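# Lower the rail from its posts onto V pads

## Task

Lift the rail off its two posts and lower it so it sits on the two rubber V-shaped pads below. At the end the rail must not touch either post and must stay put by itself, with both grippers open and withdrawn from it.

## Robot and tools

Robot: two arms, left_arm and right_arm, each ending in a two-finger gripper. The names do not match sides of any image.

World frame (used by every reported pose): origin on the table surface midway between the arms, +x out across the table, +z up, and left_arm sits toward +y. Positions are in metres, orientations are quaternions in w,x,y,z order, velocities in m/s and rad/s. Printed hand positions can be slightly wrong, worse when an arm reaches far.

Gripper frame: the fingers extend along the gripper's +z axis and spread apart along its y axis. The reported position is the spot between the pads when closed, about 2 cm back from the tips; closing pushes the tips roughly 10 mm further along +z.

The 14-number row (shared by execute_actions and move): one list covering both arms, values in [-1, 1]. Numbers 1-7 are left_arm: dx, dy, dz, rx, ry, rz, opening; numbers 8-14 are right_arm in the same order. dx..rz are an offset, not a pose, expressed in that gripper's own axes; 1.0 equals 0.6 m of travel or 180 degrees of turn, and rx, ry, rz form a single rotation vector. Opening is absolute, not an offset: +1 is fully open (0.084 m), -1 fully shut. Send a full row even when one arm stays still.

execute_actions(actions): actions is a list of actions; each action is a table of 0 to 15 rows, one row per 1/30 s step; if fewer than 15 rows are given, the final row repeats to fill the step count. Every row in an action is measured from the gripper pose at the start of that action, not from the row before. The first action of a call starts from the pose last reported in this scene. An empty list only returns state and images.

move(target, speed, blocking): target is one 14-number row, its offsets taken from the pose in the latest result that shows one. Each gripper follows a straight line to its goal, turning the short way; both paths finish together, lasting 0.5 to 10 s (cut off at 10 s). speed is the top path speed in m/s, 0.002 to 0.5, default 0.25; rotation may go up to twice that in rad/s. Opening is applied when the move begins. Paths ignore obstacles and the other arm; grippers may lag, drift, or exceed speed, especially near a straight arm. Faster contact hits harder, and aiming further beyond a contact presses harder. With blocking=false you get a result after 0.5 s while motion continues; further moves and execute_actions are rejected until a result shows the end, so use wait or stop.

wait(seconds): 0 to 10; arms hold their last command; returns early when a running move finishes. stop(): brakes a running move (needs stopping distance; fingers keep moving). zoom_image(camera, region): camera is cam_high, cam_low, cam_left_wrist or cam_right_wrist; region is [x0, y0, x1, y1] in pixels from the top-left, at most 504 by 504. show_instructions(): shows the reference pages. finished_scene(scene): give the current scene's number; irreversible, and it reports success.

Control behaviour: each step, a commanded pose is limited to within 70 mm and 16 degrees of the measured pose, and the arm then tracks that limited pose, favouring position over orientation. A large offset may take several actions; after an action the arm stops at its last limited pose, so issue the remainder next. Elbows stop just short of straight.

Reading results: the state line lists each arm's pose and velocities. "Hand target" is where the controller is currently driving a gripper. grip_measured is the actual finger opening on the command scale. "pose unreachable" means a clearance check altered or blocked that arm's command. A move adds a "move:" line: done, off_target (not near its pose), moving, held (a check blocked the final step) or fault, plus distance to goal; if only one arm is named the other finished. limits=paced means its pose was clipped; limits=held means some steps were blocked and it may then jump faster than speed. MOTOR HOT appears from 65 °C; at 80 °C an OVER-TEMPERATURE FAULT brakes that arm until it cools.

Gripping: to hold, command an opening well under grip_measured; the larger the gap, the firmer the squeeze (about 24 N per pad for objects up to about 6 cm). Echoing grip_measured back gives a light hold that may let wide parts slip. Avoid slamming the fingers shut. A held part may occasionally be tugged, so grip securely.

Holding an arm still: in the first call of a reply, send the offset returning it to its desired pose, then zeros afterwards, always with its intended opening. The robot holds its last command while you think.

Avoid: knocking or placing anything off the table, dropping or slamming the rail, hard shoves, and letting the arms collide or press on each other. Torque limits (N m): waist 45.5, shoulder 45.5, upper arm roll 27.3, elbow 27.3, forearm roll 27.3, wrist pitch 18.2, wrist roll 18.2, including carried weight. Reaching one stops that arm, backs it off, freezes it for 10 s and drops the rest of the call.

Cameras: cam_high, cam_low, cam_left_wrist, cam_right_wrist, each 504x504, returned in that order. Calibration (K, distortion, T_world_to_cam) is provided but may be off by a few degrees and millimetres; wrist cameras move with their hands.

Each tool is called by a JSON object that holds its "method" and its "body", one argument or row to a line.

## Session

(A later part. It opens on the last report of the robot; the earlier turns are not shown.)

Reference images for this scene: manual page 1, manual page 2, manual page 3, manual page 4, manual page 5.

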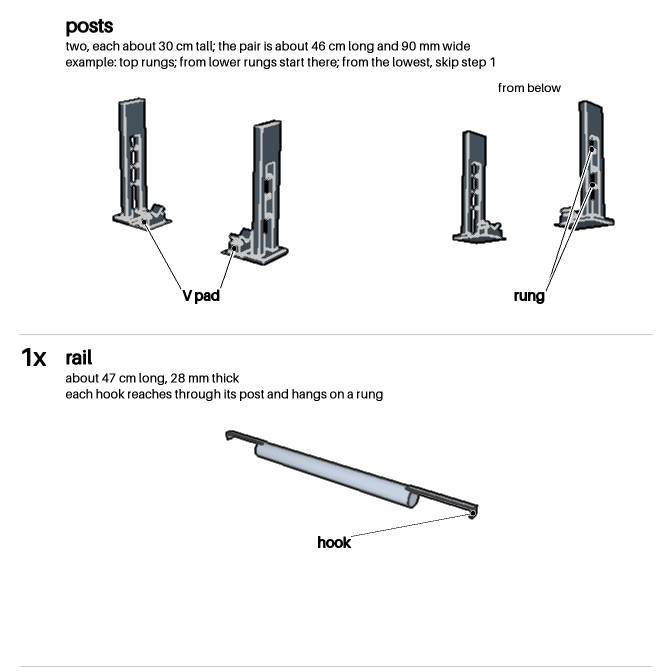

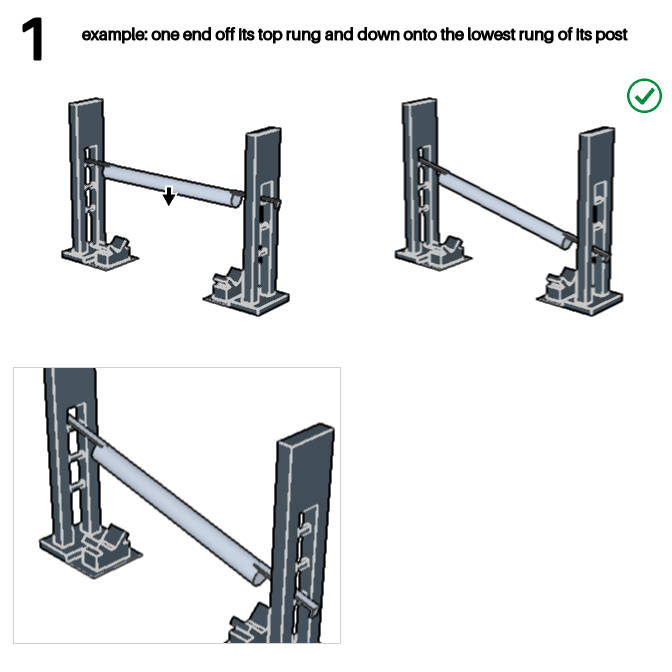

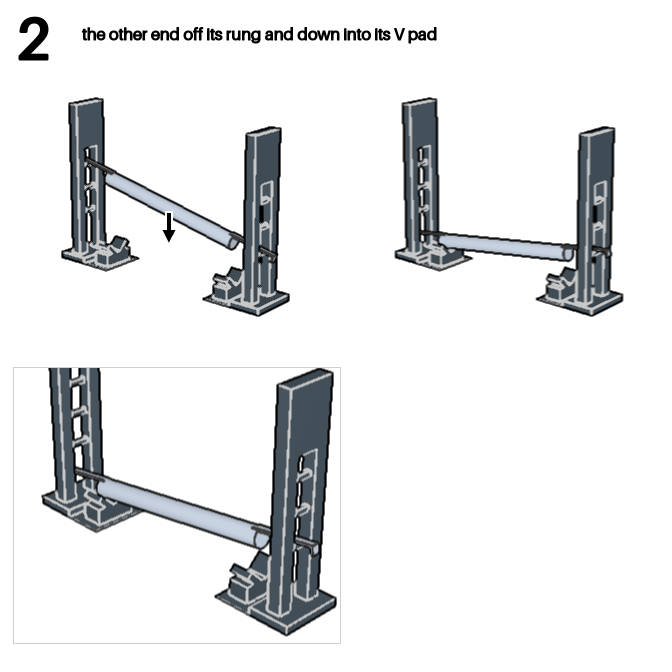

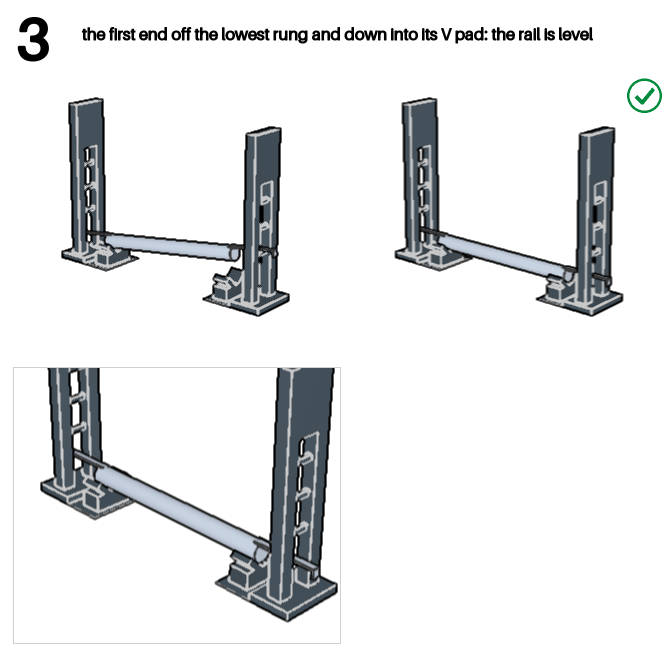

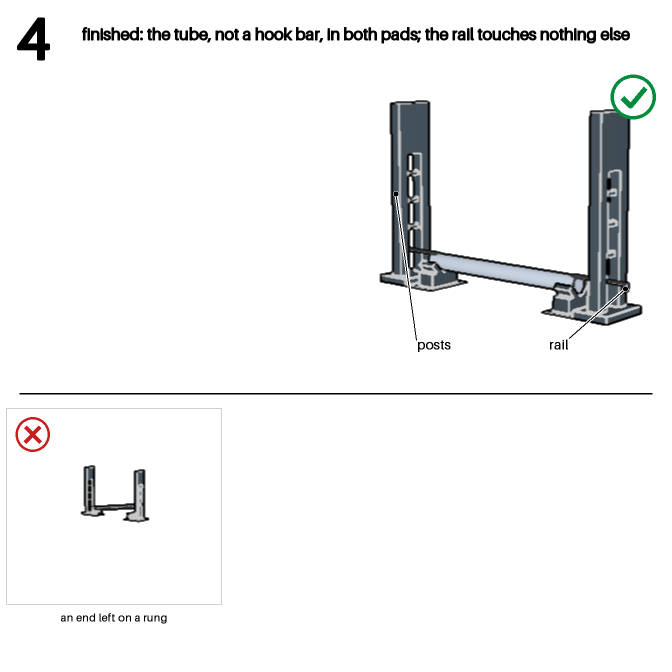

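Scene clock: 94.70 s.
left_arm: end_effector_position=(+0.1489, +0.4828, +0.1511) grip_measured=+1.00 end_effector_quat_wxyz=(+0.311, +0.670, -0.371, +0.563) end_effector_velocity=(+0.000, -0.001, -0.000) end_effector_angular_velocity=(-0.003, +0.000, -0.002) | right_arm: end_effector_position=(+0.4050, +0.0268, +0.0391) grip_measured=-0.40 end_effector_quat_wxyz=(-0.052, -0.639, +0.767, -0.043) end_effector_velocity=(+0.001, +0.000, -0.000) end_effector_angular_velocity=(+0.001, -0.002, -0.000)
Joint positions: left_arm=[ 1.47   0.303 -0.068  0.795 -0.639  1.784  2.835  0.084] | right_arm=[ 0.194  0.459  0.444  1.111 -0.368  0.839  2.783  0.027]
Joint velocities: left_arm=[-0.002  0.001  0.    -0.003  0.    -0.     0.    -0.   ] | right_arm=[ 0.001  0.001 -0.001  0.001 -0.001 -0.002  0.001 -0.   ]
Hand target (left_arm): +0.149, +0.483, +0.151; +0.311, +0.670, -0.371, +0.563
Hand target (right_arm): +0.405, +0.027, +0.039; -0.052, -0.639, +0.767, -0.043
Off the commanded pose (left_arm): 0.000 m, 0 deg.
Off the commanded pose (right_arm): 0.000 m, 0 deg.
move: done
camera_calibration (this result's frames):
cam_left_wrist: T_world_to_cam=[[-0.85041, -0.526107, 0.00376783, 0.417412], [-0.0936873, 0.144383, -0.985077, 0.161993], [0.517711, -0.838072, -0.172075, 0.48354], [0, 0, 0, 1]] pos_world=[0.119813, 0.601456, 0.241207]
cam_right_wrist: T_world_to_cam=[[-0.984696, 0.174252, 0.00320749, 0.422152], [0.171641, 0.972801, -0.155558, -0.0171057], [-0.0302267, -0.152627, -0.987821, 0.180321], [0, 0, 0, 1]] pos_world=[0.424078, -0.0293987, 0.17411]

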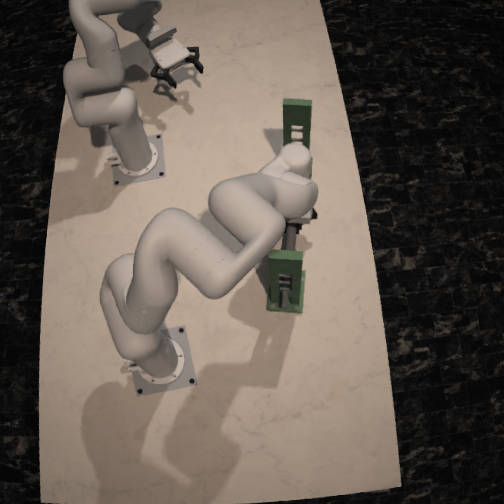

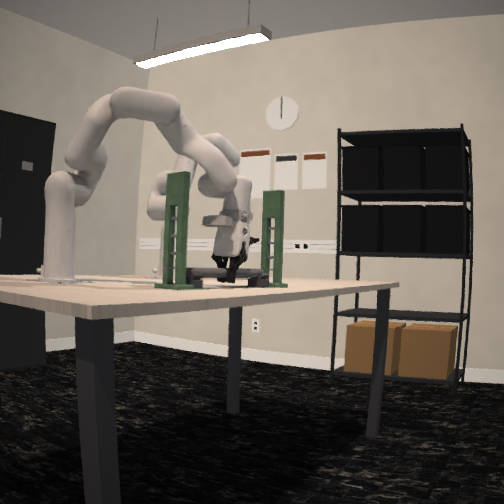

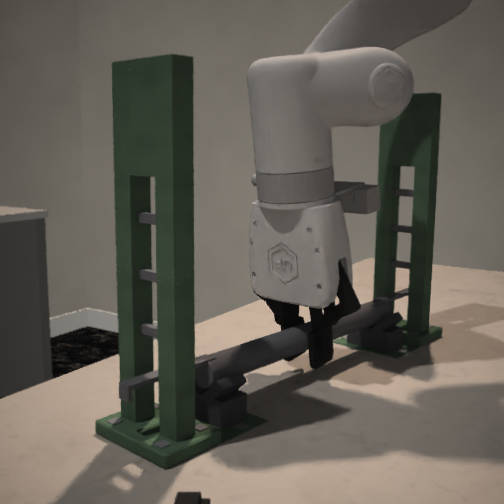

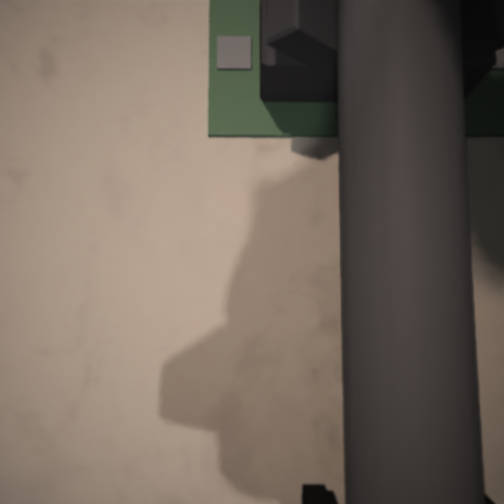

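Seated or within about a millimetre. Releasing gradually.

{"method": "execute_actions", "body": {
  "actions": [
    [[0,0,0,0,0,0,1,0,0,0.0008,0,0,0,-0.7],[0,0,0,0,0,0,1,0,0,0.0012,0,0,0,-0.55],[0,0,0,0,0,0,1,0,0,0.0015,0,0,0,-0.45],[0,0,0,0,0,0,1,0,0,0.0015,0,0,0,-0.42],[0,0,0,0,0,0,1,0,0,0.0015,0,0,0,-0.4],[0,0,0,0,0,0,1,0,0,0.0015,0,0,0,-0.38],[0,0,0,0,0,0,1,0,0,0.0015,0,0,0,-0.36],[0,0,0,0,0,0,1,0,0,0.0015,0,0,0,-0.34],[0,0,0,0,0,0,1,0,0,0.0015,0,0,0,-0.32],[0,0,0,0,0,0,1,0,0,0.0015,0,0,0,-0.3],[0,0,0,0,0,0,1,0,0,0.0015,0,0,0,-0.25],[0,0,0,0,0,0,1,0,0,0.0015,0,0,0,-0.15],[0,0,0,0,0,0,1,0,0,0.0015,0,0,0,0.0],[0,0,0,0,0,0,1,0,0,0.0015,0,0,0,0.15],[0,0,0,0,0,0,1,0,0,0.0015,0,0,0,0.3]]
  ]
}}

{"method": "move", "body": {
  "target": [0,0,0,0,0,0,1, 0.035,0,-0.25,0,0,0,0.3],
  "speed": 0.12
}}

{"method": "zoom_image", "body": {
  "camera": "cam_low",
  "region": [145, 220, 295, 300]
}}

{"method": "zoom_image", "body": {
  "camera": "cam_left_wrist",
  "region": [90, 250, 450, 470]
}}

Scene clock: 100.20 s.
left_arm: end_effector_position=(+0.1489, +0.4828, +0.1511) grip_measured=+1.00 end_effector_quat_wxyz=(+0.311, +0.670, -0.371, +0.563) end_effector_velocity=(-0.000, +0.000, -0.000) end_effector_angular_velocity=(+0.000, +0.000, +0.001) | right_arm: end_effector_position=(+0.4058, +0.0274, +0.0394) grip_measured=-0.02 end_effector_quat_wxyz=(-0.051, -0.639, +0.767, -0.043) end_effector_velocity=(-0.005, -0.007, -0.008) end_effector_angular_velocity=(-0.015, +0.018, -0.003)
Joint positions: left_arm=[ 1.47   0.303 -0.068  0.795 -0.639  1.784  2.835  0.084] | right_arm=[ 0.194  0.46   0.444  1.112 -0.369  0.836  2.784  0.043]
Joint velocities: left_arm=[ 0.001 -0.    -0.     0.     0.    -0.    -0.     0.   ] | right_arm=[-0.002  0.008 -0.004 -0.013 -0.     0.002  0.     0.164]
Hand target (left_arm): +0.149, +0.483, +0.151; +0.311, +0.670, -0.371, +0.563
Hand target (right_arm): +0.405, +0.027, +0.038; -0.052, -0.639, +0.767, -0.043
Off the commanded pose (left_arm): 0.000 m, 0 deg.
Off the commanded pose (right_arm): 0.002 m, 0 deg.
camera_calibration (this result's frames):
cam_left_wrist: T_world_to_cam=[[-0.85041, -0.526107, 0.00376784, 0.417412], [-0.0936873, 0.144383, -0.985077, 0.161993], [0.517711, -0.838072, -0.172075, 0.48354], [0, 0, 0, 1]] pos_world=[0.119813, 0.601456, 0.241207]
cam_right_wrist: T_world_to_cam=[[-0.984707, 0.174217, 0.00107007, 0.422919], [0.171997, 0.973099, -0.15328, -0.0180483], [-0.0277453, -0.150752, -0.988182, 0.179658], [0, 0, 0, 1]] pos_world=[0.42454, -0.0290332, 0.174316]

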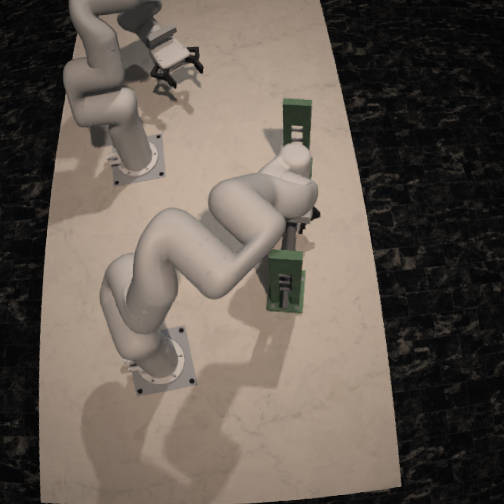

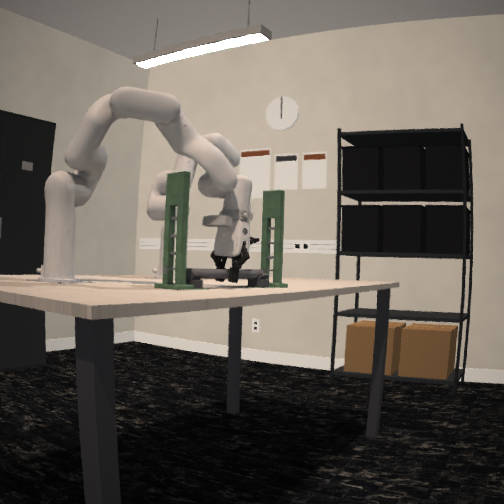

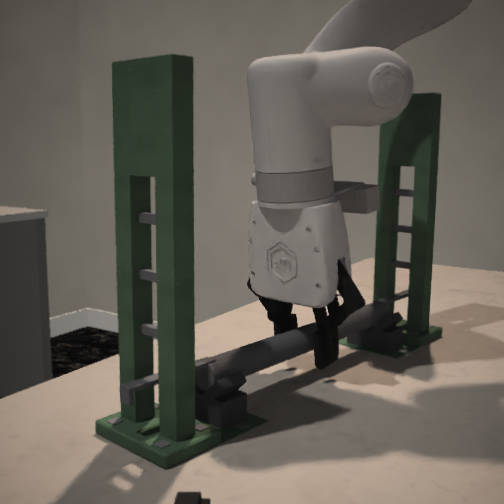

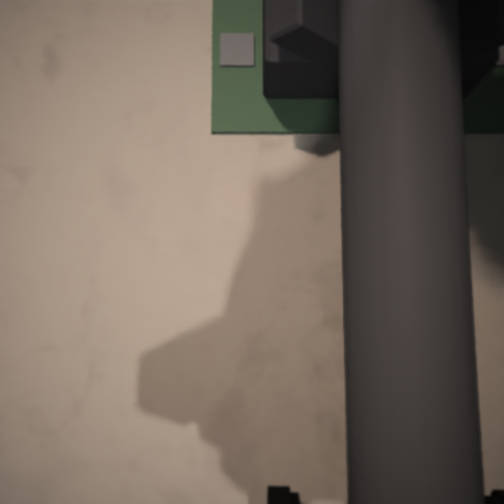

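Scene clock: 101.93 s.
left_arm: end_effector_position=(+0.1489, +0.4828, +0.1511) grip_measured=+1.00 end_effector_quat_wxyz=(+0.311, +0.670, -0.371, +0.563) end_effector_velocity=(-0.000, +0.001, +0.000) end_effector_angular_velocity=(+0.002, -0.000, +0.001) | right_arm: end_effector_position=(+0.4052, +0.0264, +0.1903) grip_measured=+0.29 end_effector_quat_wxyz=(-0.051, -0.639, +0.767, -0.043) end_effector_velocity=(+0.001, +0.001, +0.004) end_effector_angular_velocity=(+0.002, -0.002, -0.000)
Joint positions: left_arm=[ 1.47   0.303 -0.068  0.795 -0.639  1.784  2.835  0.084] | right_arm=[ 0.145  0.207  0.512  1.251 -0.189  1.189  2.642  0.056]
Joint velocities: left_arm=[ 0.001 -0.001  0.001  0.001 -0.     0.001  0.     0.   ] | right_arm=[-0.    -0.004  0.001  0.007  0.002  0.007 -0.001 -0.   ]
Hand target (left_arm): +0.149, +0.483, +0.151; +0.311, +0.670, -0.371, +0.563
Hand target (right_arm): +0.405, +0.027, +0.191; -0.051, -0.639, +0.767, -0.043
Off the commanded pose (left_arm): 0.000 m, 0 deg.
Off the commanded pose (right_arm): 0.001 m, 0 deg.
move: done
camera_calibration (this result's frames):
cam_left_wrist: T_world_to_cam=[[-0.85041, -0.526107, 0.00376807, 0.417412], [-0.0936876, 0.144383, -0.985077, 0.161993], [0.517712, -0.838072, -0.172075, 0.48354], [0, 0, 0, 1]] pos_world=[0.119813, 0.601456, 0.241207]
cam_right_wrist: T_world_to_cam=[[-0.984727, 0.174098, 0.00174762, 0.422258], [0.171756, 0.973029, -0.153998, 0.00641417], [-0.0285111, -0.151346, -0.98807, 0.328981], [0, 0, 0, 1]] pos_world=[0.424087, -0.0299655, 0.325306]

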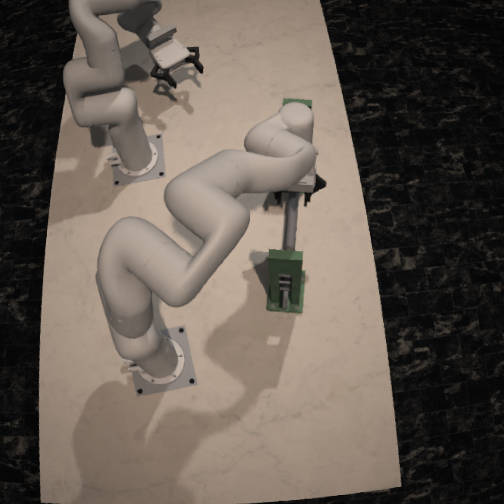

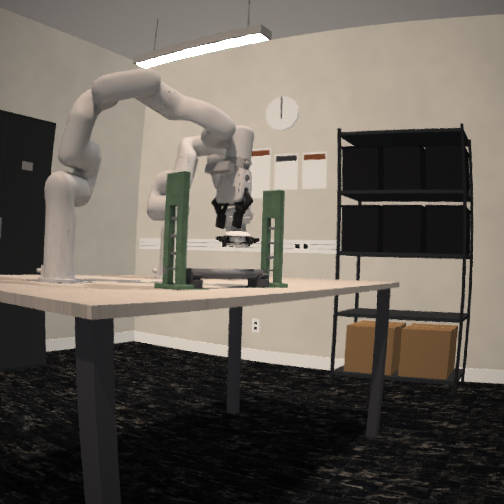

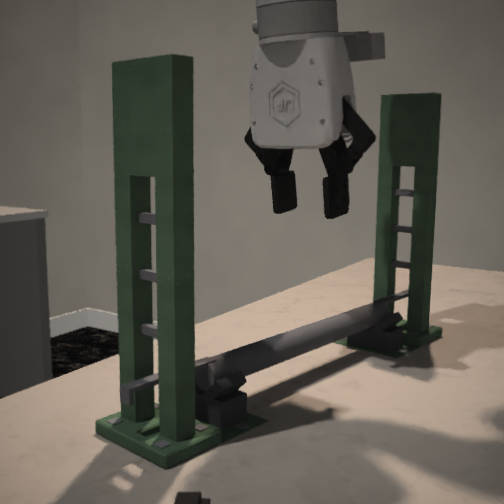

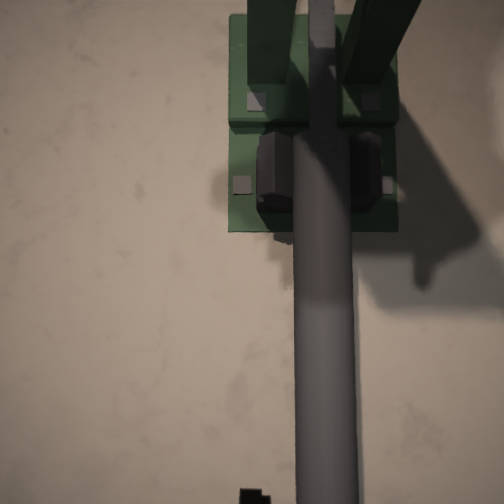

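Region (145, 220, 295, 300) of cam_low's 504x504 image, scaled by 3.360, with more detail than that image has; it fills the top 269 rows of this view, and the rest is white.

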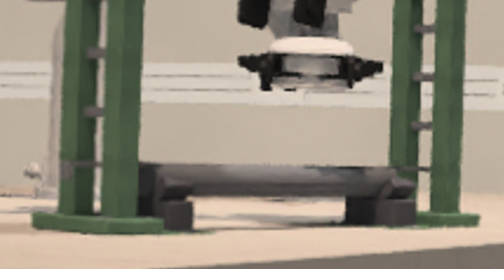

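Region (90, 250, 450, 470) of cam_left_wrist's 504x504 image, scaled by 1.400, with more detail than that image has.

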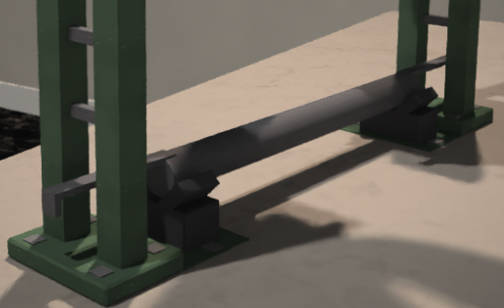

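The tube sits in both pads and the hook bars are centred in the slots.

{"method": "finished_scene", "body": {
  "scene": 2
}}

The scene is finished: the task was done.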